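## Task

Take the mug out of the drawer it currently sits in and put it into the open drawer of the wide cabinet, then close every drawer fully. The mug must not drop more than a few centimetres or be struck hard. The cabinets must stay roughly where they are, and the robot must not fall over or finish leaning. Anything that stays in place only because the robot is holding it does not count.

## Robot and tools

ROBOT. A simulated Hello Robot Stretch 3 with one arm. It has a two-wheeled base (0.33 m long, 0.34 m wide), a lift that rides up a mast, and a telescoping arm that reaches out to the robot's RIGHT side. The base cannot move sideways, so to move the gripper forward or back you drive the base. Turns in place pivot about the point midway between the drive wheels, 0.05 m behind the front edge. With the arm pulled in and the wrist folded, a turn sweeps a 0.28 m radius; an unfolded, level gripper reaches beyond that circle. Loose objects may occasionally get a small push from outside.

FRAMES. Base frame: origin on the floor between the drive wheels, x ahead, y to the left, z up. hand_pose is reported in this frame, at the point where the closed fingertips meet; with all wrist joints at zero its x axis is up, y points back along the arm toward the mast, z toward the rear. Odometry frame is the base frame at the start of the scene. Heading is positive to the left, -3.142 to 3.142.

execute_actions. Argument actions: a list holding one action or none (empty just reports state and images). An action may contain:
- base: exactly one of {"translate_m": d}, an offset in metres along the base's own x from where it was last reported (positive forward, -1 to 1), or {"rotate_rad": d}, an in-place turn offset in radians (positive counter-clockwise seen from above, -3.2 to 3.2).
- joints: a dictionary of absolute targets by name: lift_m 0 to 1.1 (arm height on mast); arm_m 0 to 0.52 (extension); wrist_yaw_rad -1.345 to 4.42 (0 along the arm, positive swings toward the front, 3.0 folds over the base); wrist_pitch_rad -1.57 to 0.451 (0 level, negative tips fingers down); wrist_roll_rad -2.911 to 2.911 (0 fingers side by side); gripper_m -0.089 to 0.179 (bigger is wider; real fingertip gap is 0.007 less when nearly shut, 0.025 less when fully open, zero below 0.007); head_pan_rad -3.953 to 1.73 (0 forward, positive left, -1.57 looks along the arm); head_tilt_rad -1.53 to 0.419 (negative looks down). Tolerances for done: lift and arm ±0.004, gripper ±0.004, wrist yaw/roll and head ±0.02, pitch ±0.05.
- contact_limits: {"arm_m": effort percent 1 to 100}; the arm stops with contact_stop when its effort reaches that level (negative when retracting) and holds no harder than that until the next action. Too low stops it immediately; values above the maximum are clipped.
Optional cameras: list from head_camera, nav_camera, wrist_camera, all; omitted or null gives all, [] gives none. Base and joint motions start together. Any joint or base left out may still be driving toward an earlier target unseen. An unknown key or out-of-range value rejects the whole call. If a result reports a stop, the remaining calls in that reply are skipped.

wait: seconds 0 to 10; commands nothing, returns state and images. zoom_image: camera plus region [x0, y0, x1, y1] in pixels of that camera's latest full image, at most 504x504. finished_scene: scene = the current scene number; irreversible, ends the scene and reports success.

RESULTS. base_status and joint_status tell how each motion ended: done (for the base, wheels turned the commanded amount even if slipping), off_target (resting away from target, may still push), contact_stop, time_out, torque_fault (old target dropped; it then holds where it stopped unless slack or switched off). on_its_own covers uncommanded parts; held at is the held target, not the position. motor_effort is percent of maximum, positive toward higher joint values, peak in brackets; readings carry fixed bias and noise. Effort outside rest range suggests pushing or carrying load. Positive wheel effort pushes forward. lidar_m: 12 distances in 30-degree sectors, first straight ahead, counter-clockwise (4th left, 7th behind, 10th right), at 0.17 m height, range 0.15 to 12 m, '-' for nothing; it misses glass, thin legs and the robot, and the mast or a low lift hides some sectors. wrist_depth_mm (45 to 1000) and head_depth_mm (280 to 4000, image sideways): 7x7 median depth grids. base_tilt in degrees, forward and right positive, with a fixed offset up to about 4 degrees. turned_by_wheels and turned_by_imu give turn since the last result. Odometry counts wheel slip as motion.

CAMERAS. head_camera and nav_camera ride on the head and follow head pan/tilt; wrist_camera is on the gripper. Calibration given in the instructions is approximate; arm-mounted pose errors grow with joint reading errors.

GRIPPER. Grip by commanding below the object's width (lower squeezes harder; the stall guard eases force, so slippery items may slide; send a new value to re-squeeze). Release by commanding at least 0.02 above the contact value. Neither reading nor done proves a grasp.

CAUTIONS. Lift and arm stop and go slack on firm contact; a slack lift may sag under load or get pushed up when closing fingers on a surface. Base, wrist and head have no contact stop and keep pushing; wrist servos shut off for 10 s after prolonged strain. Fold or unfold the wrist (yaw to 3.0) only with lift 0.32 to 0.95, pitch -0.4, roll near 0; once folded lift may go to 0.25. With yaw below -0.4 keep pitch at -0.5 or lower. Base is fast (0.30 m/s, 1.9 rad/s) only when lift below 0.30, arm below 0.03, yaw above 2.54; otherwise 0.10 m/s, 0.63 rad/s. Tipping risks: pushing against something rigid with the gripper above about 0.45 m, a second push after a contact_stop, raised contact limits, driving while holding or hooking fixed things, snagging furniture (worst reversing). If tilted, undo the last move in small steps, free the gripper, and lower lift to about 0.2. Avoid drops, slams and hard shoves; keep cabinets in place; close drawers fully and release them before finishing. The robot keeps its last command while you think.

Each tool is called by a JSON object that holds its "name" and its "arguments".

## Session

{"name": "execute_actions", "arguments": {"actions": []}}

Scene clock: 0.00 s.
base_odometry: x=+0.000 y=+0.000 heading=+0.000 (m, m, rad; odometry frame)
turned_by_wheels: +0.000 (rad since the last result)
turned_by_imu: +0.000 (rad since the last result)
base_tilt: forward=-2.6 right=+0.5 (deg)
lidar_m: 1.36 1.58 1.88 1.89 2.20 1.94 1.38 2.31 2.46 2.34 2.08 1.83
head_depth_mm: 1708 1691 1690 1682 1687 1655 1665 / 1755 1758 1761 1737 1720 1521 1446 / 1810 1826 1814 1809 1772 1290 1313 / 1848 1877 1875 1868 1829 1335 1355 / 1849 1981 1960 1950 1905 1382 1421 / 1835 2043 2049 2034 1982 1442 1465 / 1822 2136 2121 2103 2073 1496 1526
base_status: not commanded
joint_positions: lift_m=+0.500 arm_m=-0.002 wrist_yaw_rad=+3.002 wrist_pitch_rad=-0.553 wrist_roll_rad=+0.003 gripper_m=+0.037 head_pan_rad=-0.012 head_tilt_rad=-0.021
joint_status: not commanded
motor_effort: left_wheel=+1 right_wheel=+0 lift_m=+41 arm_m=+1 wrist_yaw_rad=+0 wrist_pitch_rad=+5 wrist_roll_rad=+0 gripper_m=+0 head_pan_rad=+0 head_tilt_rad=+2 (%)
hand_pose: x=+0.0074 y=+0.0602 z=+0.4840 quat_wxyz=(+0.241, +0.693, +0.145, +0.664) (m; base frame)
wrist_depth_mm: - - - - - - - / - - - - - - - / - - - - - - - / 888 874 906 912 912 958 940 / 756 749 - 777 794 783 804 / 662 668 - 672 669 685 688 / 582 582 - 597 597 611 601
pictures: head_camera (sideways: a quarter turn clockwise sets it upright), nav_camera (sideways: a quarter turn counterclockwise sets it upright), wrist_camera
Images, in order (width x height): head_camera 896x504, nav_camera 672x504, wrist_camera 644x364.

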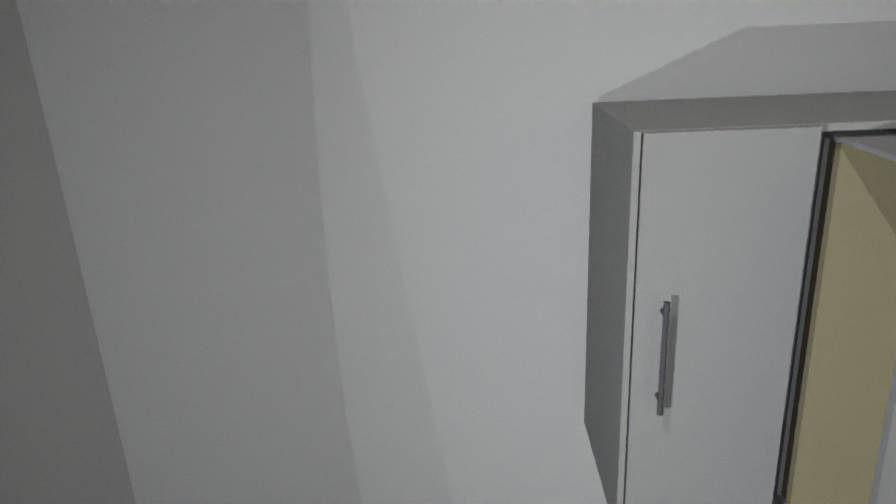

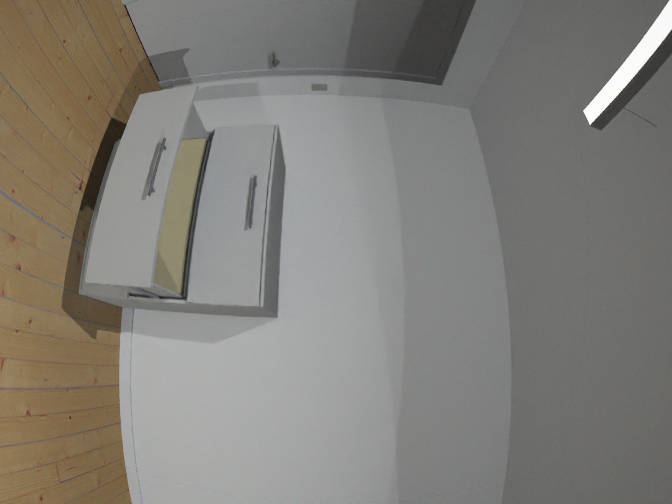

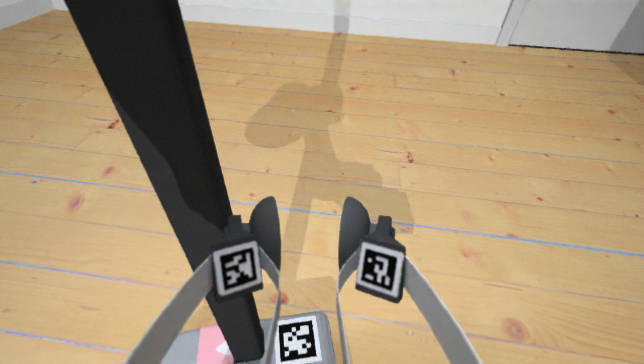

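{"name": "execute_actions", "arguments": {"actions": [{"joints": {"head_pan_rad": -2.5, "head_tilt_rad": -0.4}}], "cameras": ["head_camera", "nav_camera"]}}

{"name": "execute_actions", "arguments": {"actions": [{"joints": {"head_pan_rad": -3.6, "head_tilt_rad": -0.4}}], "cameras": ["head_camera", "nav_camera"]}}

Scene clock: 5.83 s.
base_odometry: x=+0.000 y=+0.000 heading=+0.000 (m, m, rad; odometry frame)
turned_by_wheels: +0.000 (rad since the last result)
turned_by_imu: +0.000 (rad since the last result)
base_tilt: forward=-2.6 right=+0.4 (deg)
lidar_m: 1.36 1.58 1.88 1.88 2.19 1.94 1.38 2.31 2.45 2.34 2.07 1.83
head_depth_mm: 2141 2249 2375 2457 2467 1880 1495 / 2370 2493 2623 2763 2543 1888 1512 / 2669 2823 2992 3172 2534 1897 1513 / 2972 3084 3242 3413 2566 1921 1525 / 2823 2938 3113 3285 2570 1920 1528 / 2668 2803 2895 3096 2590 1930 1540 / 2516 2647 2715 2904 2635 1950 1548
base_status: not commanded
joint_positions: lift_m=+0.500 arm_m=-0.002 wrist_yaw_rad=+3.002 wrist_pitch_rad=-0.553 wrist_roll_rad=+0.003 gripper_m=+0.037 head_pan_rad=-2.493 head_tilt_rad=-0.395
joint_status: all done
motor_effort: left_wheel=+0(0) right_wheel=+0(0) lift_m=+42(41) arm_m=+1(1) wrist_yaw_rad=+0(0) wrist_pitch_rad=+5(5) wrist_roll_rad=+0(0) gripper_m=+1(1) head_pan_rad=-4(52) head_tilt_rad=-3(36) (%)
hand_pose: x=+0.0074 y=+0.0602 z=+0.4840 quat_wxyz=(+0.241, +0.693, +0.145, +0.664) (m; base frame)
wrist_depth_mm: - - - - - - - / - - - - - - - / - - - - - - - / 871 871 896 907 918 926 930 / 743 747 - 768 797 777 780 / 660 672 - 669 671 682 696 / 580 589 - 597 601 607 615
pictures: head_camera (sideways: a quarter turn clockwise sets it upright), nav_camera (sideways: a quarter turn counterclockwise sets it upright)
camera_calibration (this result's frames):
head_camera: T_world_to_cam=[[0.298762, 0.180375, -0.937127, 1.23721], [0.628813, -0.775874, 0.0511316, -0.0605597], [-0.717869, -0.604553, -0.345224, 0.405957], [0, 0, 0, 1]] pos_world=[-0.0401249, -0.0247252, 1.30266]
nav_camera: T_world_to_cam=[[-0.266925, -0.204216, 0.941832, -1.18297], [-0.610977, 0.791647, -0.00150549, 0.057804], [-0.745291, -0.575839, -0.336082, 0.39855], [0, 0, 0, 1]] pos_world=[0.0165875, -0.0578418, 1.24819]
Images, in order (width x height): head_camera 896x504, nav_camera 672x504.

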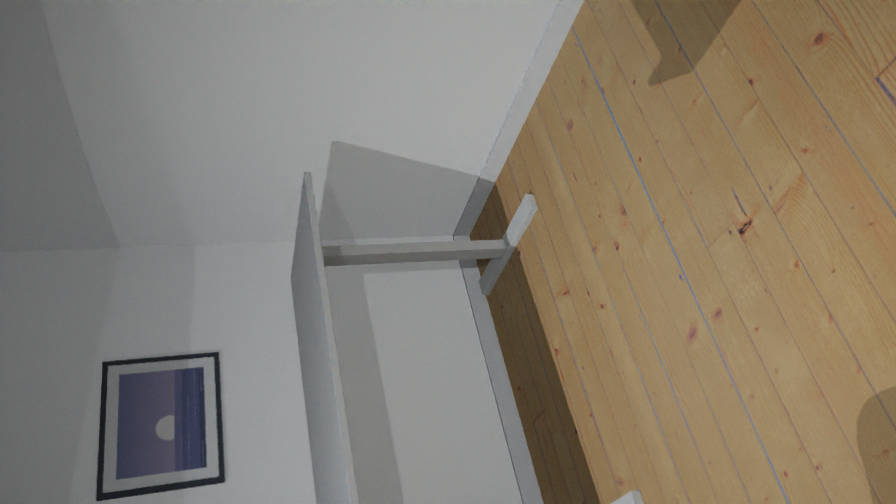

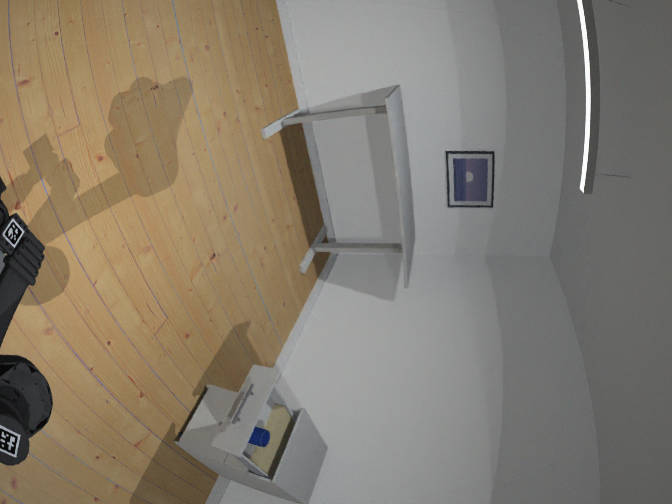

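Scene clock: 6.97 s.
base_odometry: x=+0.000 y=+0.000 heading=+0.000 (m, m, rad; odometry frame)
turned_by_wheels: +0.000 (rad since the last result)
turned_by_imu: +0.000 (rad since the last result)
base_tilt: forward=-2.7 right=+0.5 (deg)
lidar_m: 1.36 1.59 1.88 1.89 2.19 1.94 1.37 2.31 2.45 2.34 2.07 1.83
head_depth_mm: 1739 1837 1943 2073 2194 1878 1500 / 1722 1807 1927 2047 2179 1883 1501 / 1689 1791 1908 2022 2145 1903 1519 / 1684 1783 1887 1995 2131 1910 1518 / 1673 1751 1857 1983 2107 1915 1533 / 1648 1738 1833 1943 2041 1862 1532 / 1623 1714 1826 1895 1485 1489 1549
base_status: not commanded
joint_positions: lift_m=+0.500 arm_m=-0.002 wrist_yaw_rad=+3.002 wrist_pitch_rad=-0.553 wrist_roll_rad=+0.003 gripper_m=+0.037 head_pan_rad=-3.593 head_tilt_rad=-0.395
joint_status: all done
motor_effort: left_wheel=+1(0) right_wheel=+0(1) lift_m=+42(41) arm_m=+1(0) wrist_yaw_rad=+0(0) wrist_pitch_rad=+5(5) wrist_roll_rad=+0(0) gripper_m=+0(0) head_pan_rad=-4(52) head_tilt_rad=-3(0) (%)
hand_pose: x=+0.0074 y=+0.0602 z=+0.4840 quat_wxyz=(+0.241, +0.693, +0.145, +0.664) (m; base frame)
wrist_depth_mm: - - - - - - - / - - - - - - - / - - - - - - - / 882 893 910 910 938 942 933 / 748 759 - 788 804 780 800 / 653 662 - 667 674 680 678 / 586 592 - 602 609 610 614
pictures: head_camera (sideways: a quarter turn clockwise sets it upright), nav_camera (sideways: a quarter turn counterclockwise sets it upright)
camera_calibration (this result's frames):
head_camera: T_world_to_cam=[[0.296302, -0.184457, -0.937113, 1.2372], [-0.406239, -0.912335, 0.0511328, -0.0542475], [-0.864393, 0.365541, -0.34526, 0.406898], [0, 0, 0, 1]] pos_world=[-0.0369028, 0.0299808, 1.30266]
nav_camera: T_world_to_cam=[[-0.303108, 0.14527, 0.941818, -1.18273], [0.428385, 0.903595, -0.00150582, 0.0514643], [-0.851241, 0.403004, -0.336119, 0.399244], [0, 0, 0, 1]] pos_world=[-0.0406901, -0.0355843, 1.24819]
Images, in order (width x height): head_camera 896x504, nav_camera 672x504.

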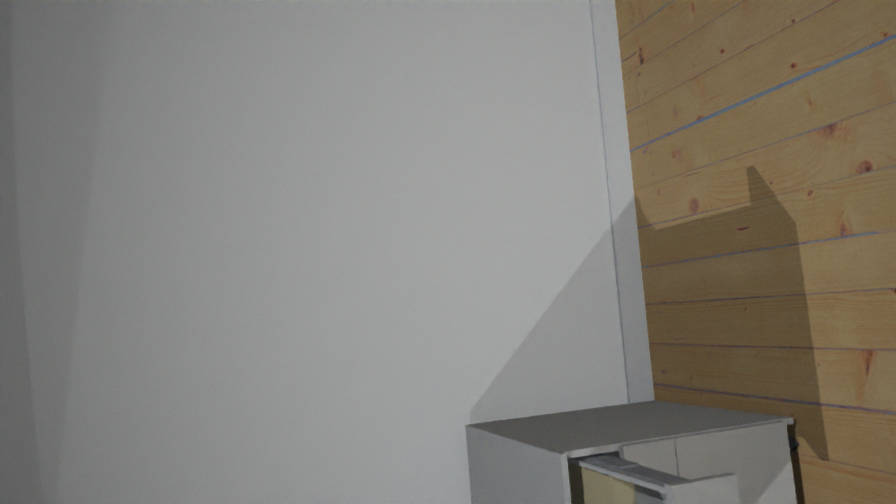

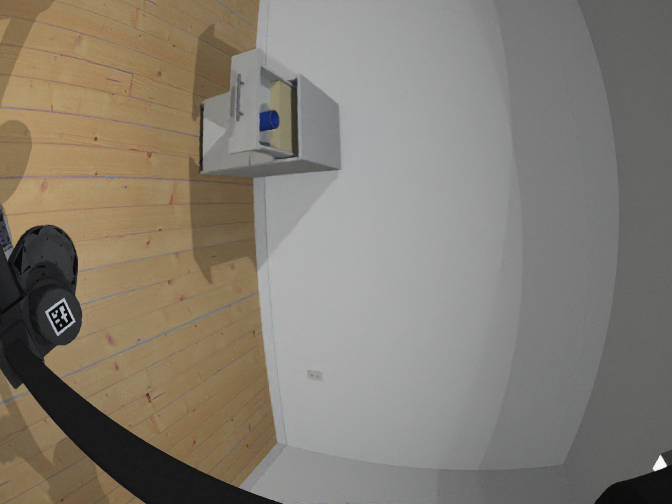

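{"name": "execute_actions", "arguments": {"actions": [{"joints": {"head_pan_rad": -3.15, "head_tilt_rad": -0.55}}], "cameras": ["head_camera"]}}

Scene clock: 9.90 s.
base_odometry: x=+0.000 y=+0.000 heading=+0.000 (m, m, rad; odometry frame)
turned_by_wheels: +0.000 (rad since the last result)
turned_by_imu: +0.000 (rad since the last result)
base_tilt: forward=-2.6 right=+0.4 (deg)
lidar_m: 1.36 1.58 1.88 1.89 2.20 1.94 1.37 2.31 2.45 2.34 2.07 1.83
head_depth_mm: 1597 1709 1851 2002 2009 1603 1332 / 1636 1764 1893 2070 2016 1610 1340 / 1690 1813 1928 1547 1689 1624 1347 / 1735 1880 1994 1559 1269 1623 1353 / 1792 1939 2097 1566 1770 1636 1361 / 1837 2005 2188 2416 1951 1642 1362 / 1909 2075 2285 2499 2086 1655 1368
base_status: not commanded
joint_positions: lift_m=+0.500 arm_m=-0.002 wrist_yaw_rad=+3.002 wrist_pitch_rad=-0.553 wrist_roll_rad=+0.003 gripper_m=+0.037 head_pan_rad=-3.157 head_tilt_rad=-0.543
joint_status: all done
motor_effort: left_wheel=+0(0) right_wheel=+0(0) lift_m=+42(41) arm_m=+0(1) wrist_yaw_rad=+0(0) wrist_pitch_rad=+5(5) wrist_roll_rad=+0(0) gripper_m=+0(1) head_pan_rad=+4(38) head_tilt_rad=-3(27) (%)
hand_pose: x=+0.0074 y=+0.0602 z=+0.4840 quat_wxyz=(+0.241, +0.693, +0.145, +0.664) (m; base frame)
wrist_depth_mm: - - - - - - - / - - - - - - - / - - - - - - - / 874 876 902 917 911 926 943 / 755 761 - 763 782 794 789 / 657 659 - 674 673 679 702 / 586 586 - 592 602 606 609
pictures: head_camera (sideways: a quarter turn clockwise sets it upright)
camera_calibration (this result's frames):
head_camera: T_world_to_cam=[[0.480629, -0.0443231, -0.875803, 1.15609], [0.00872751, -0.998431, 0.0553187, -0.062218], [-0.876881, -0.0342313, -0.479488, 0.581645], [0, 0, 0, 1]] pos_world=[-0.0450721, 0.00903142, 1.29484]
Images, in order (width x height): head_camera 896x504.

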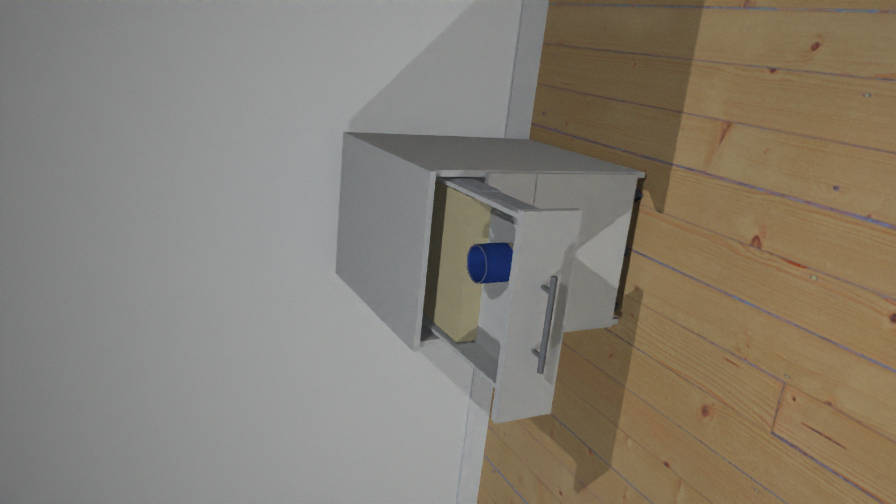

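{"name": "execute_actions", "arguments": {"actions": [{"base": {"rotate_rad": 0.27}, "joints": {"lift_m": 0.28, "wrist_pitch_rad": -0.4}}], "cameras": []}}

{"name": "execute_actions", "arguments": {"actions": [{"base": {"translate_m": -0.79}}], "cameras": []}}

{"name": "execute_actions", "arguments": {"actions": [{"base": {"rotate_rad": -2.14}, "joints": {"head_pan_rad": -1.57, "head_tilt_rad": -0.9}}], "cameras": ["head_camera", "nav_camera"]}}

Scene clock: 43.73 s.
base_odometry: x=+0.000 y=+0.000 heading=+0.270 (m, m, rad; odometry frame)
turned_by_wheels: +0.270 (rad since the last result)
turned_by_imu: +0.274 (rad since the last result)
base_tilt: forward=-2.6 right=+0.5 (deg)
lidar_m: 1.41 1.93 1.88 1.98 1.99 1.37 1.41 2.91 2.46 2.34 1.87 1.36
head_depth_mm: 1677 1811 1881 1448 1535 1593 1331 / 1775 1917 2000 1527 1267 1612 1334 / 1871 2023 2195 1560 1826 1625 1347 / 1979 2159 2357 2507 2029 1631 1348 / 2113 2305 2546 2651 2065 1627 1363 / 2253 2490 2727 2846 2079 1645 1365 / 2421 2674 2984 2775 2095 1665 1380
base_status: done
joint_positions: lift_m=+0.280 arm_m=-0.002 wrist_yaw_rad=+3.002 wrist_pitch_rad=-0.419 wrist_roll_rad=+0.003 gripper_m=+0.037 head_pan_rad=-3.157 head_tilt_rad=-0.543
joint_status: all done
motor_effort: left_wheel=-2(5) right_wheel=+5(10) lift_m=+24(34) arm_m=+1(0) wrist_yaw_rad=+0(0) wrist_pitch_rad=+9(8) wrist_roll_rad=+0(0) gripper_m=+0(0) head_pan_rad=+4(4) head_tilt_rad=-4(5) (%)
hand_pose: x=+0.0101 y=+0.0789 z=+0.2929 quat_wxyz=(+0.196, +0.701, +0.098, +0.679) (m; base frame)
wrist_depth_mm: - - - - - - - / - - - - - - - / 878 - 904 932 938 956 967 / 692 687 708 715 727 733 737 / 567 568 - 581 590 596 594 / 475 495 - 505 489 497 507 / - - - - 423 433 432
pictures: none
No camera images: the call's "cameras" was empty. Leave "cameras" out to get every camera's image.

Scene clock: 48.17 s.
base_odometry: x=-0.761 y=-0.210 heading=+0.270 (m, m, rad; odometry frame)
turned_by_wheels: +0.000 (rad since the last result)
turned_by_imu: +0.000 (rad since the last result)
base_tilt: forward=-2.6 right=+0.4 (deg)
lidar_m: 2.12 2.36 2.32 1.72 1.31 0.67 0.70 1.92 2.02 2.32 2.56 2.21
head_depth_mm: 1093 1173 1259 1356 1016 856 795 / 1149 1243 1341 1467 1585 887 800 / 1217 1315 1435 1571 1734 1625 1285 / 1291 1402 1529 1687 1854 1627 1349 / 1379 1500 1657 1838 1978 1636 1353 / 1477 1624 1791 2016 2088 1650 1365 / 1583 1746 1961 2230 2087 1657 1371
base_status: done
joint_positions: lift_m=+0.280 arm_m=-0.002 wrist_yaw_rad=+3.002 wrist_pitch_rad=-0.419 wrist_roll_rad=+0.003 gripper_m=+0.037 head_pan_rad=-3.157 head_tilt_rad=-0.544
joint_status: not commanded
motor_effort: left_wheel=-2(8) right_wheel=+5(8) lift_m=+24(24) arm_m=+1(1) wrist_yaw_rad=+0(0) wrist_pitch_rad=+8(9) wrist_roll_rad=+0(0) gripper_m=+1(0) head_pan_rad=+5(5) head_tilt_rad=-3(4) (%)
hand_pose: x=+0.0101 y=+0.0789 z=+0.2930 quat_wxyz=(+0.195, +0.701, +0.098, +0.679) (m; base frame)
wrist_depth_mm: - - - - - - - / - - - - - - - / 879 - 934 920 944 959 966 / 681 698 706 705 721 719 732 / 568 565 - 581 595 596 599 / 477 496 - 504 491 495 503 / - - - - 426 430 432
pictures: none
No camera images: the call's "cameras" was empty. Leave "cameras" out to get every camera's image.

Scene clock: 50.73 s.
base_odometry: x=-0.761 y=-0.210 heading=-1.870 (m, m, rad; odometry frame)
turned_by_wheels: -2.140 (rad since the last result)
turned_by_imu: -2.174 (rad since the last result)
base_tilt: forward=-2.6 right=+0.4 (deg)
lidar_m: 2.02 2.32 2.48 2.50 2.12 2.40 2.32 1.82 1.33 0.67 0.69 1.81
head_depth_mm: 1129 1282 1500 1655 1452 1275 1132 / 1129 1283 1465 1622 1376 746 1137 / 1132 1233 1032 913 851 711 1137 / 1134 1240 1035 913 846 709 1149 / 1126 1238 1049 919 883 741 1154 / 1125 1268 1089 932 870 803 1158 / 1131 1294 1509 1710 1507 1264 1169
base_status: done
joint_positions: lift_m=+0.280 arm_m=-0.002 wrist_yaw_rad=+3.002 wrist_pitch_rad=-0.419 wrist_roll_rad=+0.003 gripper_m=+0.037 head_pan_rad=-1.577 head_tilt_rad=-0.889
joint_status: all done
motor_effort: left_wheel=+3(9) right_wheel=-4(10) lift_m=+24(25) arm_m=+0(0) wrist_yaw_rad=+0(0) wrist_pitch_rad=+8(8) wrist_roll_rad=+0(0) gripper_m=+0(0) head_pan_rad=+5(51) head_tilt_rad=-6(39) (%)
hand_pose: x=+0.0101 y=+0.0789 z=+0.2930 quat_wxyz=(+0.195, +0.701, +0.098, +0.679) (m; base frame)
wrist_depth_mm: - - - - - - - / - - - - - - - / 893 - 918 927 941 955 952 / 685 701 708 722 717 734 742 / 566 567 - 577 599 599 593 / 480 496 - 505 480 495 502 / - - - - 424 432 432
pictures: head_camera (sideways: a quarter turn clockwise sets it upright), nav_camera (sideways: a quarter turn counterclockwise sets it upright)
camera_calibration (this result's frames):
head_camera: T_world_to_cam=[[0.0413946, 0.749778, -0.660394, 0.877976], [0.998179, -0.00200114, 0.0602956, -0.0747068], [0.0438868, -0.661687, -0.748495, 0.925966], [0, 0, 0, 1]] pos_world=[-0.00241041, -0.0457368, 1.2774]
nav_camera: T_world_to_cam=[[-0.00311631, -0.742594, 0.669735, -0.829813], [-0.999986, -0.000624719, -0.00534567, 0.0651742], [0.00438806, -0.669742, -0.742581, 0.92284], [0, 0, 0, 1]] pos_world=[0.0585379, 0.00189145, 1.24139]
Images, in order (width x height): head_camera 896x504, nav_camera 672x504.

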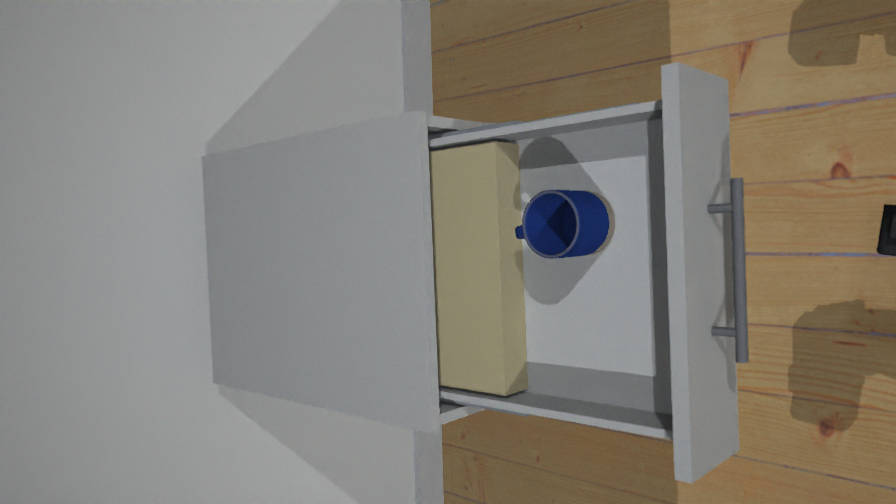

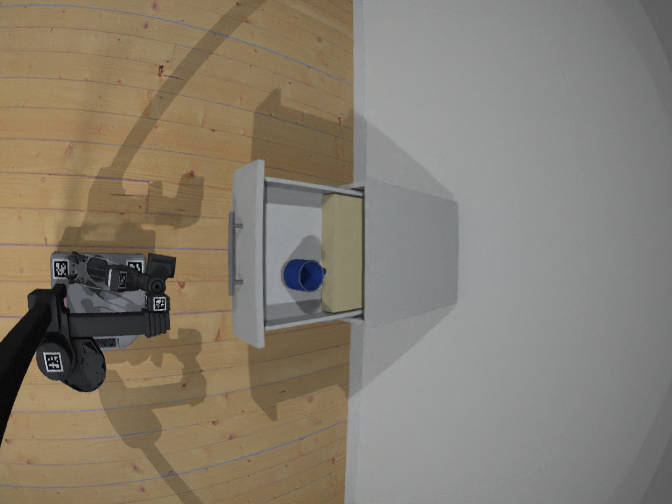

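{"name": "execute_actions", "arguments": {"actions": [{"joints": {"lift_m": 0.85, "gripper_m": 0.17}}], "cameras": []}}

{"name": "execute_actions", "arguments": {"actions": [{"joints": {"wrist_yaw_rad": 0.0}}], "cameras": []}}

{"name": "execute_actions", "arguments": {"actions": [{"joints": {"wrist_pitch_rad": -1.57, "arm_m": 0.2}}]}}

Scene clock: 71.17 s.
base_odometry: x=-0.761 y=-0.210 heading=-1.870 (m, m, rad; odometry frame)
turned_by_wheels: +0.000 (rad since the last result)
turned_by_imu: +0.000 (rad since the last result)
base_tilt: forward=-2.7 right=+0.5 (deg)
lidar_m: 2.03 2.32 2.48 2.49 2.12 2.40 2.32 1.81 1.32 0.67 0.69 1.81
head_depth_mm: 1121 1283 1504 1658 1501 - 1115 / 1127 1283 1466 1625 908 - 1139 / 1128 1236 1028 907 854 - - / 1127 1238 1036 914 868 - 1143 / 1131 1233 1047 923 886 773 1150 / 1130 1276 1086 938 873 800 1154 / 1132 1296 1510 1717 1502 1267 1163
base_status: not commanded
joint_positions: lift_m=+0.850 arm_m=-0.002 wrist_yaw_rad=+3.002 wrist_pitch_rad=-0.418 wrist_roll_rad=+0.003 gripper_m=+0.170 head_pan_rad=-1.577 head_tilt_rad=-0.889
joint_status: all done
motor_effort: left_wheel=+3(3) right_wheel=-4(5) lift_m=+54(56) arm_m=+0(0) wrist_yaw_rad=+0(1) wrist_pitch_rad=+8(8) wrist_roll_rad=+0(0) gripper_m=+1(85) head_pan_rad=+4(4) head_tilt_rad=-8(6) (%)
hand_pose: x=+0.0101 y=+0.0790 z=+0.8622 quat_wxyz=(+0.195, +0.701, +0.098, +0.679) (m; base frame)
wrist_depth_mm: - - - - - - - / - - - - - - - / - - - - - - - / - - - - - - - / - - - - - - - / - - - - - - - / 971 - 992 - - - -
pictures: none
No camera images: the call's "cameras" was empty. Leave "cameras" out to get every camera's image.

Scene clock: 73.67 s.
base_odometry: x=-0.761 y=-0.210 heading=-1.870 (m, m, rad; odometry frame)
turned_by_wheels: +0.000 (rad since the last result)
turned_by_imu: +0.000 (rad since the last result)
base_tilt: forward=-2.6 right=+0.4 (deg)
lidar_m: 2.02 2.31 2.48 2.50 2.12 2.40 2.31 1.81 1.33 0.67 0.69 1.82
head_depth_mm: 1124 1289 1500 1658 1481 - - / 1132 1286 1471 1630 1455 - - / 1124 1240 1029 918 - - - / 1131 1241 1040 914 853 708 1149 / 1133 1236 1048 921 874 742 1154 / 1135 1266 1087 935 871 805 1160 / 1127 1292 1503 1707 1505 1269 1164
base_status: not commanded
joint_positions: lift_m=+0.850 arm_m=-0.002 wrist_yaw_rad=+0.002 wrist_pitch_rad=-0.418 wrist_roll_rad=+0.003 gripper_m=+0.170 head_pan_rad=-1.577 head_tilt_rad=-0.889
joint_status: all done
motor_effort: left_wheel=+3(2) right_wheel=-5(5) lift_m=+54(53) arm_m=+0(1) wrist_yaw_rad=-2(3) wrist_pitch_rad=+8(8) wrist_roll_rad=+0(0) gripper_m=+1(1) head_pan_rad=+4(4) head_tilt_rad=-7(7) (%)
hand_pose: x=-0.0211 y=-0.3676 z=+0.8622 quat_wxyz=(+0.691, +0.147, -0.692, -0.147) (m; base frame)
wrist_depth_mm: 939 929 914 952 942 947 954 / - - - - - - - / - - 757 751 - - - / - - 575 585 - - - / - 586 573 574 - - - / - 510 531 538 - - - / 982 460 465 462 990 - -
pictures: none
No camera images: the call's "cameras" was empty. Leave "cameras" out to get every camera's image.

Scene clock: 76.40 s.
base_odometry: x=-0.761 y=-0.210 heading=-1.870 (m, m, rad; odometry frame)
turned_by_wheels: +0.000 (rad since the last result)
turned_by_imu: +0.000 (rad since the last result)
base_tilt: forward=-2.7 right=+0.4 (deg)
lidar_m: 2.02 2.31 2.48 2.50 2.11 2.41 2.32 1.81 1.32 0.67 0.70 1.82
head_depth_mm: 1128 1283 - - 1455 1252 1135 / 1127 1284 - - 1428 748 1134 / 1129 1238 1121 - 838 710 1141 / 1132 1233 1042 915 843 709 1153 / 1134 1241 1048 924 885 742 1152 / 1131 1266 1089 936 871 804 1158 / 1137 1296 1507 1713 1503 1261 1167
base_status: not commanded
joint_positions: lift_m=+0.850 arm_m=+0.200 wrist_yaw_rad=+0.000 wrist_pitch_rad=-1.564 wrist_roll_rad=+0.003 gripper_m=+0.170 head_pan_rad=-1.577 head_tilt_rad=-0.889
joint_status: all done
motor_effort: left_wheel=+3(3) right_wheel=-5(5) lift_m=+54(54) arm_m=+4(4) wrist_yaw_rad=+0(2) wrist_pitch_rad=-2(9) wrist_roll_rad=+0(0) gripper_m=+0(0) head_pan_rad=+4(4) head_tilt_rad=-7(7) (%)
hand_pose: x=-0.0216 y=-0.3223 z=+0.7319 quat_wxyz=(+0.501, +0.498, -0.502, -0.499) (m; base frame)
wrist_depth_mm: 321 335 337 339 345 840 843 / 318 346 350 354 357 871 875 / 335 356 356 363 365 896 903 / 272 267 265 265 925 932 926 / 913 914 932 - 940 954 990 / 926 944 968 - 982 - 988 / 983 - - - - - -
pictures: head_camera (sideways: a quarter turn clockwise sets it upright), nav_camera (sideways: a quarter turn counterclockwise sets it upright), wrist_camera
camera_calibration (this result's frames):
head_camera: T_world_to_cam=[[0.0413943, 0.749778, -0.660394, 0.877976], [0.998179, -0.00200066, 0.0602956, -0.0747068], [0.0438871, -0.661687, -0.748495, 0.925966], [0, 0, 0, 1]] pos_world=[-0.00241039, -0.0457368, 1.2774]
nav_camera: T_world_to_cam=[[-0.00311596, -0.742594, 0.669735, -0.829813], [-0.999986, -0.000625196, -0.00534567, 0.0651742], [0.00438837, -0.669742, -0.742581, 0.92284], [0, 0, 0, 1]] pos_world=[0.0585379, 0.00189147, 1.24139]
wrist_camera: T_world_to_cam=[[-0.999973, -0.00490148, -0.00545279, -0.020063], [-0.00593668, 0.977715, 0.209851, 0.189417], [0.0043027, 0.209878, -0.977718, 0.949462], [0, 0, 0, 1]] pos_world=[-0.0230232, -0.384566, 0.888448]
Images, in order (width x height): head_camera 896x504, nav_camera 672x504, wrist_camera 644x364.

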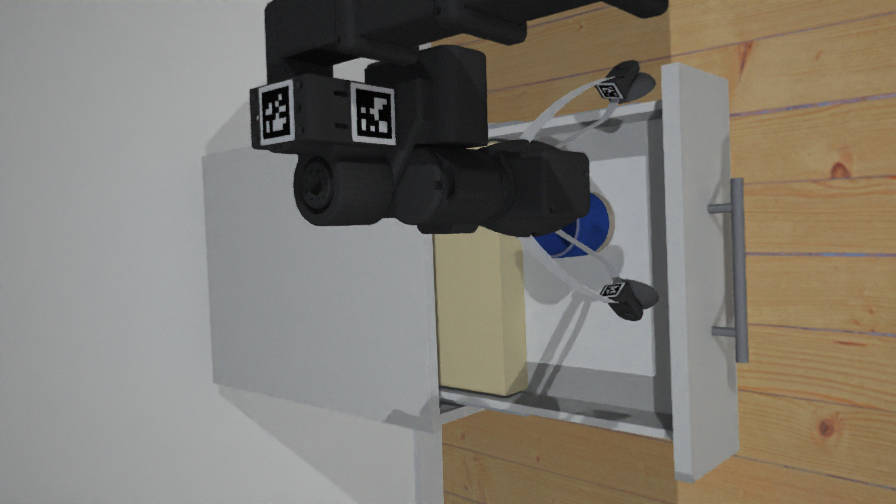

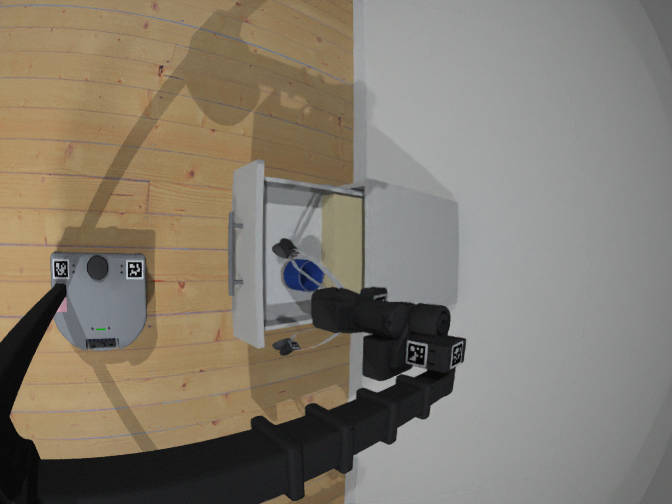

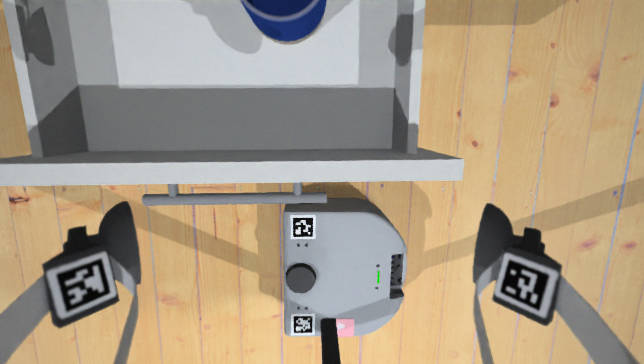

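{"name": "execute_actions", "arguments": {"actions": [{"base": {"translate_m": 0.03}, "joints": {"arm_m": 0.35, "gripper_m": 0.14, "lift_m": 0.8}}], "cameras": ["head_camera", "wrist_camera"]}}

Scene clock: 90.20 s.
base_odometry: x=-0.770 y=-0.239 heading=-1.870 (m, m, rad; odometry frame)
turned_by_wheels: +0.000 (rad since the last result)
turned_by_imu: +0.000 (rad since the last result)
base_tilt: forward=-2.7 right=+0.4 (deg)
lidar_m: 1.99 2.30 2.44 2.49 2.19 2.42 2.34 1.82 1.32 0.67 0.69 1.82
head_depth_mm: 1127 1287 1447 - 1461 1203 1133 / 1127 1262 - 936 860 744 1135 / 1124 1243 - 911 841 708 1142 / 1125 1246 1037 917 860 741 1149 / 1133 1242 1045 920 884 743 1154 / 1133 1298 1440 997 926 772 1159 / 1129 1301 1504 1713 1507 1313 1164
base_status: done
joint_positions: lift_m=+0.800 arm_m=+0.350 wrist_yaw_rad=+0.000 wrist_pitch_rad=-1.565 wrist_roll_rad=+0.003 gripper_m=+0.140 head_pan_rad=-1.577 head_tilt_rad=-0.889
joint_status: all done
motor_effort: left_wheel=+2(6) right_wheel=-5(5) lift_m=+24(46) arm_m=+4(3) wrist_yaw_rad=+0(0) wrist_pitch_rad=-2(2) wrist_roll_rad=+0(0) gripper_m=+0(82) head_pan_rad=+2(5) head_tilt_rad=-6(7) (%)
hand_pose: x=-0.0216 y=-0.4720 z=+0.6828 quat_wxyz=(+0.501, +0.498, -0.502, -0.500) (m; base frame)
wrist_depth_mm: 248 246 249 250 251 793 796 / 285 299 301 301 302 831 819 / 283 308 308 305 313 844 853 / 298 318 318 299 323 869 879 / 299 327 332 335 333 906 907 / 875 337 337 340 336 - 939 / 288 274 273 273 272 960 976
pictures: head_camera (sideways: a quarter turn clockwise sets it upright), wrist_camera
camera_calibration (this result's frames):
head_camera: T_world_to_cam=[[0.0413921, 0.749778, -0.660394, 0.877976], [0.998179, -0.0019978, 0.0602956, -0.0747068], [0.043889, -0.661687, -0.748495, 0.925966], [0, 0, 0, 1]] pos_world=[-0.00241026, -0.0457368, 1.2774]
wrist_camera: T_world_to_cam=[[-0.999974, -0.00476945, -0.00545753, -0.0209961], [-0.00581308, 0.977498, 0.210865, 0.345316], [0.00432901, 0.210892, -0.9775, 0.933254], [0, 0, 0, 1]] pos_world=[-0.0230282, -0.534462, 0.839326]
Images, in order (width x height): head_camera 896x504, wrist_camera 644x364.

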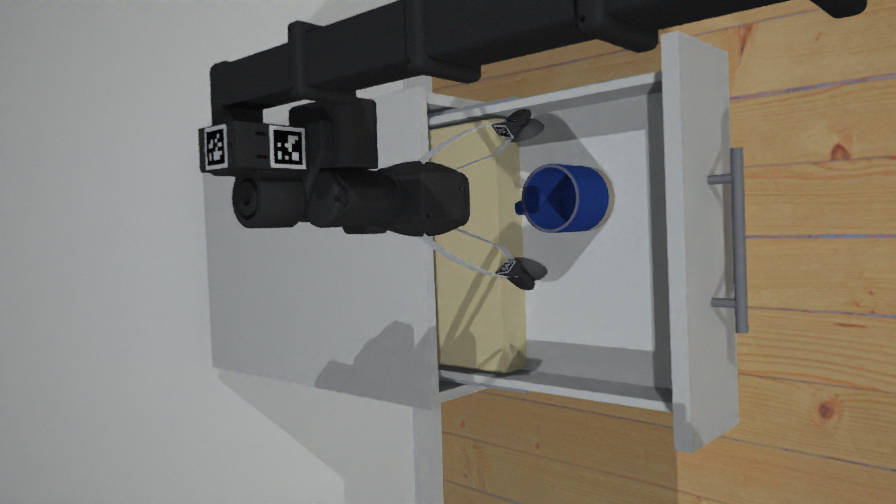

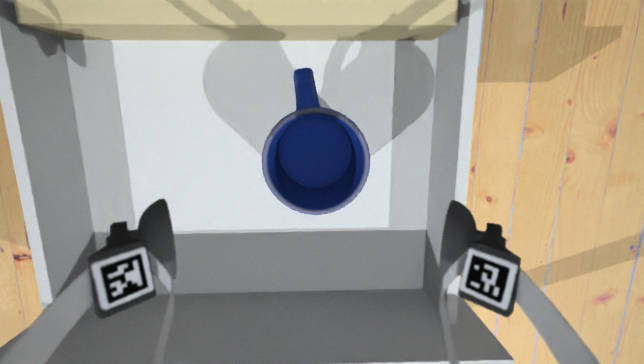

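{"name": "execute_actions", "arguments": {"actions": [{"joints": {"arm_m": 0.38}}], "cameras": []}}

{"name": "execute_actions", "arguments": {"actions": [{"joints": {"lift_m": 0.69}}], "cameras": ["head_camera", "wrist_camera"]}}

Scene clock: 98.23 s.
base_odometry: x=-0.770 y=-0.239 heading=-1.870 (m, m, rad; odometry frame)
turned_by_wheels: +0.000 (rad since the last result)
turned_by_imu: +0.000 (rad since the last result)
base_tilt: forward=-2.7 right=+0.5 (deg)
lidar_m: 1.99 2.29 2.43 2.50 2.18 2.43 2.34 1.81 1.33 0.67 0.69 1.81
head_depth_mm: 1126 1281 1465 - 1457 1208 1134 / 1132 1239 968 944 868 746 1134 / 1130 1240 - 924 840 709 1141 / 1127 1238 1037 915 862 742 1149 / 1127 1244 1047 922 884 741 1153 / 1131 1287 1437 985 927 773 1155 / 1134 1292 1511 1713 1507 1312 1163
base_status: not commanded
joint_positions: lift_m=+0.800 arm_m=+0.380 wrist_yaw_rad=+0.000 wrist_pitch_rad=-1.565 wrist_roll_rad=+0.003 gripper_m=+0.140 head_pan_rad=-1.577 head_tilt_rad=-0.889
joint_status: all done
motor_effort: left_wheel=+3(3) right_wheel=-5(5) lift_m=+25(25) arm_m=+4(5) wrist_yaw_rad=+0(0) wrist_pitch_rad=-2(2) wrist_roll_rad=+0(0) gripper_m=+0(0) head_pan_rad=+4(3) head_tilt_rad=-6(7) (%)
hand_pose: x=-0.0216 y=-0.5020 z=+0.6828 quat_wxyz=(+0.501, +0.498, -0.502, -0.500) (m; base frame)
wrist_depth_mm: 242 244 245 249 250 793 798 / 259 300 301 303 293 817 823 / 284 306 309 312 313 838 850 / 299 317 320 313 323 867 890 / 299 328 331 286 335 910 908 / 890 344 342 345 345 - 958 / 313 318 319 315 300 958 979
pictures: none
No camera images: the call's "cameras" was empty. Leave "cameras" out to get every camera's image.

Scene clock: 100.07 s.
base_odometry: x=-0.770 y=-0.239 heading=-1.870 (m, m, rad; odometry frame)
turned_by_wheels: +0.000 (rad since the last result)
turned_by_imu: +0.000 (rad since the last result)
base_tilt: forward=-2.7 right=+0.5 (deg)
lidar_m: 1.99 2.30 2.44 2.50 2.18 2.43 2.35 1.81 1.32 0.67 0.69 1.81
head_depth_mm: 1128 1280 1503 1663 - - 1117 / 1126 1285 1402 904 849 746 1141 / 1125 1240 1094 - 841 710 1142 / 1127 1241 1038 918 862 741 1147 / 1129 1240 1043 921 887 739 1152 / 1132 1292 1438 986 927 774 1152 / 1135 1292 1514 1714 1502 1312 1158
base_status: not commanded
joint_positions: lift_m=+0.690 arm_m=+0.380 wrist_yaw_rad=+0.000 wrist_pitch_rad=-1.565 wrist_roll_rad=+0.003 gripper_m=+0.140 head_pan_rad=-1.577 head_tilt_rad=-0.889
joint_status: all done
motor_effort: left_wheel=+3(3) right_wheel=-5(6) lift_m=+24(25) arm_m=+4(3) wrist_yaw_rad=+0(0) wrist_pitch_rad=-2(2) wrist_roll_rad=+0(0) gripper_m=+1(0) head_pan_rad=+4(4) head_tilt_rad=-7(7) (%)
hand_pose: x=-0.0216 y=-0.5020 z=+0.5728 quat_wxyz=(+0.501, +0.498, -0.502, -0.500) (m; base frame)
wrist_depth_mm: 144 143 144 145 146 148 153 / 193 194 197 198 199 194 153 / 200 201 202 202 205 195 729 / 205 207 208 155 212 195 756 / 213 212 208 208 215 184 790 / 219 223 176 180 167 - 817 / 228 229 231 148 235 206 865
pictures: head_camera (sideways: a quarter turn clockwise sets it upright), wrist_camera
camera_calibration (this result's frames):
head_camera: T_world_to_cam=[[0.0413921, 0.749778, -0.660394, 0.877976], [0.998179, -0.00199781, 0.0602956, -0.0747068], [0.043889, -0.661686, -0.748495, 0.925966], [0, 0, 0, 1]] pos_world=[-0.00241026, -0.0457368, 1.2774]
wrist_camera: T_world_to_cam=[[-0.999974, -0.00476949, -0.00545754, -0.0217395], [-0.00581314, 0.977497, 0.210868, 0.397839], [0.00432899, 0.210895, -0.977499, 0.832065], [0, 0, 0, 1]] pos_world=[-0.0230282, -0.564468, 0.729333]
Images, in order (width x height): head_camera 896x504, wrist_camera 644x364.

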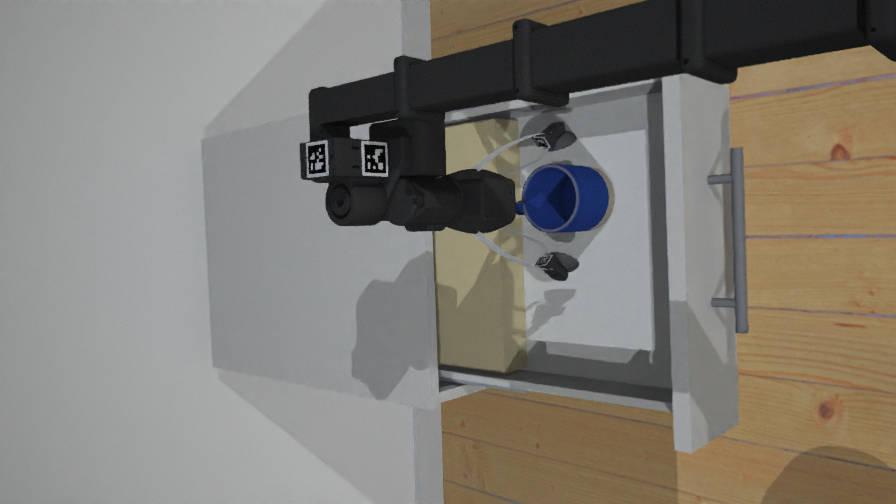

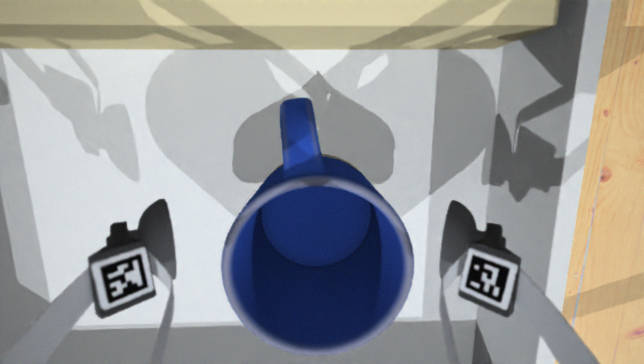

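{"name": "execute_actions", "arguments": {"actions": [{"joints": {"lift_m": 0.68, "gripper_m": 0.03}}], "cameras": ["wrist_camera"]}}

{"name": "execute_actions", "arguments": {"actions": [{"joints": {"lift_m": 0.86}}], "cameras": ["head_camera", "wrist_camera"]}}

Scene clock: 105.73 s.
base_odometry: x=-0.770 y=-0.239 heading=-1.870 (m, m, rad; odometry frame)
turned_by_wheels: +0.000 (rad since the last result)
turned_by_imu: -0.001 (rad since the last result)
base_tilt: forward=-2.6 right=+0.5 (deg)
lidar_m: 1.99 2.29 2.44 2.50 2.18 2.44 2.34 1.81 1.32 0.67 0.69 1.81
head_depth_mm: 1128 1294 1506 1663 1479 - - / 1129 1290 1418 - 852 747 1138 / 1129 1237 1091 - 839 710 1139 / 1127 1232 1043 918 862 708 1148 / 1129 1244 1048 922 884 743 1151 / 1135 1296 1439 984 930 772 1160 / 1132 1290 1511 1711 1504 1313 1166
base_status: not commanded
joint_positions: lift_m=+0.681 arm_m=+0.380 wrist_yaw_rad=+0.000 wrist_pitch_rad=-1.568 wrist_roll_rad=+0.003 gripper_m=+0.032 head_pan_rad=-1.577 head_tilt_rad=-0.889
joint_status: all done
motor_effort: left_wheel=+1(2) right_wheel=+2(5) lift_m=+22(25) arm_m=+3(4) wrist_yaw_rad=+0(0) wrist_pitch_rad=-1(2) wrist_roll_rad=+0(0) gripper_m=-31(96) head_pan_rad=+5(4) head_tilt_rad=-7(7) (%)
hand_pose: x=-0.0216 y=-0.5013 z=+0.5630 quat_wxyz=(+0.500, +0.499, -0.501, -0.500) (m; base frame)
wrist_depth_mm: 144 144 144 145 146 149 138 / 185 187 188 189 191 190 145 / 191 192 194 193 197 194 153 / 197 199 198 123 203 195 752 / 203 204 188 200 173 189 772 / 210 211 153 179 147 173 812 / 216 220 219 142 225 212 832
pictures: wrist_camera
camera_calibration (this result's frames):
wrist_camera: T_world_to_cam=[[-0.999974, -0.00473853, -0.00547084, -0.0217668], [-0.00579836, 0.976877, 0.213724, 0.397315], [0.0043316, 0.21375, -0.976879, 0.823374], [0, 0, 0, 1]] pos_world=[-0.023029, -0.564227, 0.719302]
Images, in order (width x height): wrist_camera 644x364.

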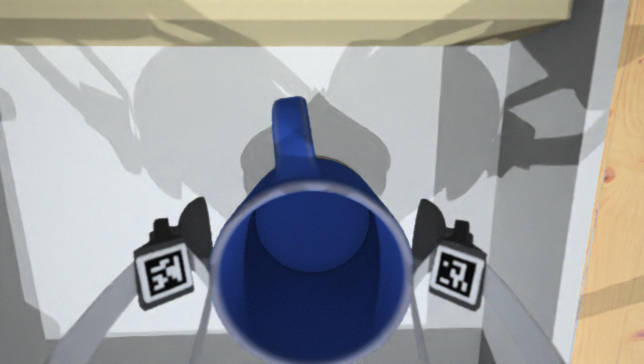

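Scene clock: 108.20 s.
base_odometry: x=-0.770 y=-0.239 heading=-1.870 (m, m, rad; odometry frame)
turned_by_wheels: +0.000 (rad since the last result)
turned_by_imu: +0.000 (rad since the last result)
base_tilt: forward=-2.6 right=+0.5 (deg)
lidar_m: 1.99 2.30 2.44 2.50 2.18 2.43 2.35 1.82 1.33 0.67 0.69 1.82
head_depth_mm: 1128 1238 - 1650 1433 1230 1134 / 1108 - 1432 948 867 746 1140 / 1127 - - 725 857 709 1142 / 1132 1238 1041 901 879 742 1148 / 1127 1238 1043 921 885 741 1156 / 1131 1294 1438 983 931 774 1160 / 1131 1294 1512 1716 1505 1313 1167
base_status: not commanded
joint_positions: lift_m=+0.859 arm_m=+0.380 wrist_yaw_rad=+0.000 wrist_pitch_rad=-1.567 wrist_roll_rad=+0.003 gripper_m=+0.043 head_pan_rad=-1.577 head_tilt_rad=-0.890
joint_status: all done
on_its_own: gripper_m is held at +0.043, not at your +0.030, by its stall guard, which is still easing
motor_effort: left_wheel=+2(3) right_wheel=-3(7) lift_m=+57(60) arm_m=+3(3) wrist_yaw_rad=+0(1) wrist_pitch_rad=-1(1) wrist_roll_rad=+0(0) gripper_m=-2(30) head_pan_rad=+3(5) head_tilt_rad=-6(7) (%)
hand_pose: x=-0.0216 y=-0.5015 z=+0.7418 quat_wxyz=(+0.500, +0.498, -0.501, -0.500) (m; base frame)
wrist_depth_mm: 802 298 299 301 304 851 847 / 835 329 333 335 326 869 889 / 853 365 367 367 370 888 906 / 899 375 380 163 387 936 935 / 936 381 168 208 157 951 968 / 970 356 158 181 150 - - / 976 318 305 149 314 - -
pictures: head_camera (sideways: a quarter turn clockwise sets it upright), wrist_camera
camera_calibration (this result's frames):
head_camera: T_world_to_cam=[[0.0413906, 0.749902, -0.660253, 0.877793], [0.998179, -0.002006, 0.0602964, -0.0747078], [0.0438919, -0.661546, -0.748619, 0.926127], [0, 0, 0, 1]] pos_world=[-0.00241009, -0.0457322, 1.27739]
wrist_camera: T_world_to_cam=[[-0.999974, -0.00475419, -0.00546746, -0.0207998], [-0.00580973, 0.977035, 0.212999, 0.35992], [0.00432926, 0.213025, -0.977037, 0.997917], [0, 0, 0, 1]] pos_world=[-0.0230284, -0.564334, 0.898226]
Images, in order (width x height): head_camera 896x504, wrist_camera 644x364.

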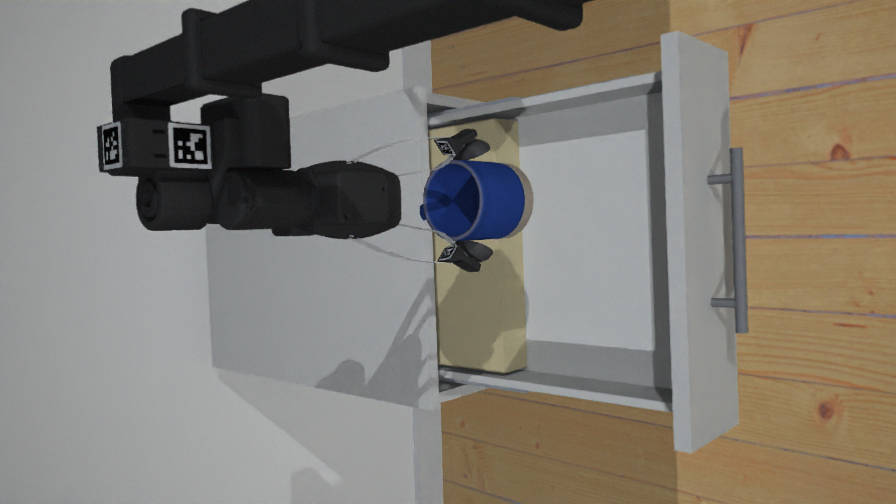

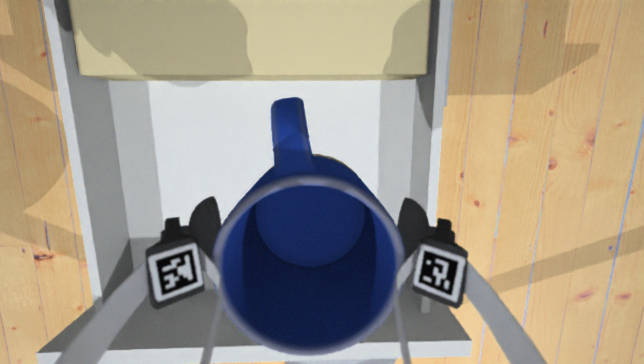

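Stall guard is easing; re-command a gentler squeeze.

{"name": "execute_actions", "arguments": {"actions": [{"joints": {"gripper_m": 0.045}}], "cameras": ["wrist_camera"]}}

Scene clock: 110.97 s.
base_odometry: x=-0.770 y=-0.239 heading=-1.870 (m, m, rad; odometry frame)
turned_by_wheels: +0.000 (rad since the last result)
turned_by_imu: +0.000 (rad since the last result)
base_tilt: forward=-2.6 right=+0.5 (deg)
lidar_m: 1.99 2.29 2.44 2.50 2.18 2.43 2.35 1.81 1.32 0.67 0.69 1.81
head_depth_mm: 1124 1234 - 1655 1429 1230 1131 / 1108 - 1428 947 866 747 1135 / 1124 - - 725 856 708 1138 / 1126 1246 1041 902 880 742 1147 / 1132 1238 1045 920 885 741 1154 / 1130 1289 1442 986 928 771 1155 / 1136 1289 1506 1715 1508 1313 1160
base_status: not commanded
joint_positions: lift_m=+0.859 arm_m=+0.380 wrist_yaw_rad=+0.000 wrist_pitch_rad=-1.567 wrist_roll_rad=+0.003 gripper_m=+0.046 head_pan_rad=-1.577 head_tilt_rad=-0.890
joint_status: all done
motor_effort: left_wheel=+2(2) right_wheel=-3(3) lift_m=+57(57) arm_m=+3(3) wrist_yaw_rad=+0(1) wrist_pitch_rad=-1(1) wrist_roll_rad=+0(0) gripper_m=-19(18) head_pan_rad=+4(3) head_tilt_rad=-7(7) (%)
hand_pose: x=-0.0216 y=-0.5015 z=+0.7418 quat_wxyz=(+0.500, +0.498, -0.501, -0.500) (m; base frame)
wrist_depth_mm: 810 297 299 302 304 852 844 / 835 329 333 335 328 865 892 / 860 362 370 368 372 908 910 / 909 375 377 163 386 936 936 / 943 381 168 208 157 958 968 / 952 355 158 180 150 994 - / 978 317 305 149 314 - -
pictures: wrist_camera
camera_calibration (this result's frames):
wrist_camera: T_world_to_cam=[[-0.999974, -0.00475397, -0.00546746, -0.0207996], [-0.00580951, 0.977035, 0.212999, 0.35992], [0.00432931, 0.213025, -0.977037, 0.997917], [0, 0, 0, 1]] pos_world=[-0.0230284, -0.564334, 0.898226]
Images, in order (width x height): wrist_camera 644x364.

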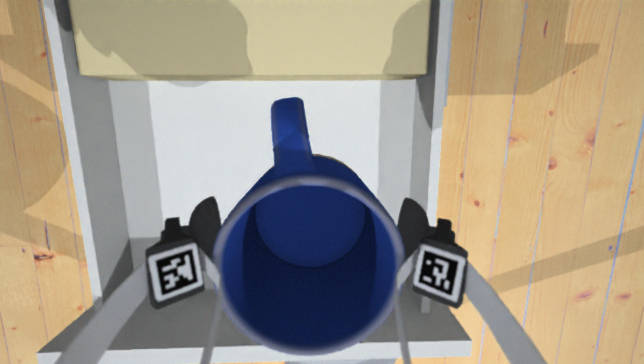

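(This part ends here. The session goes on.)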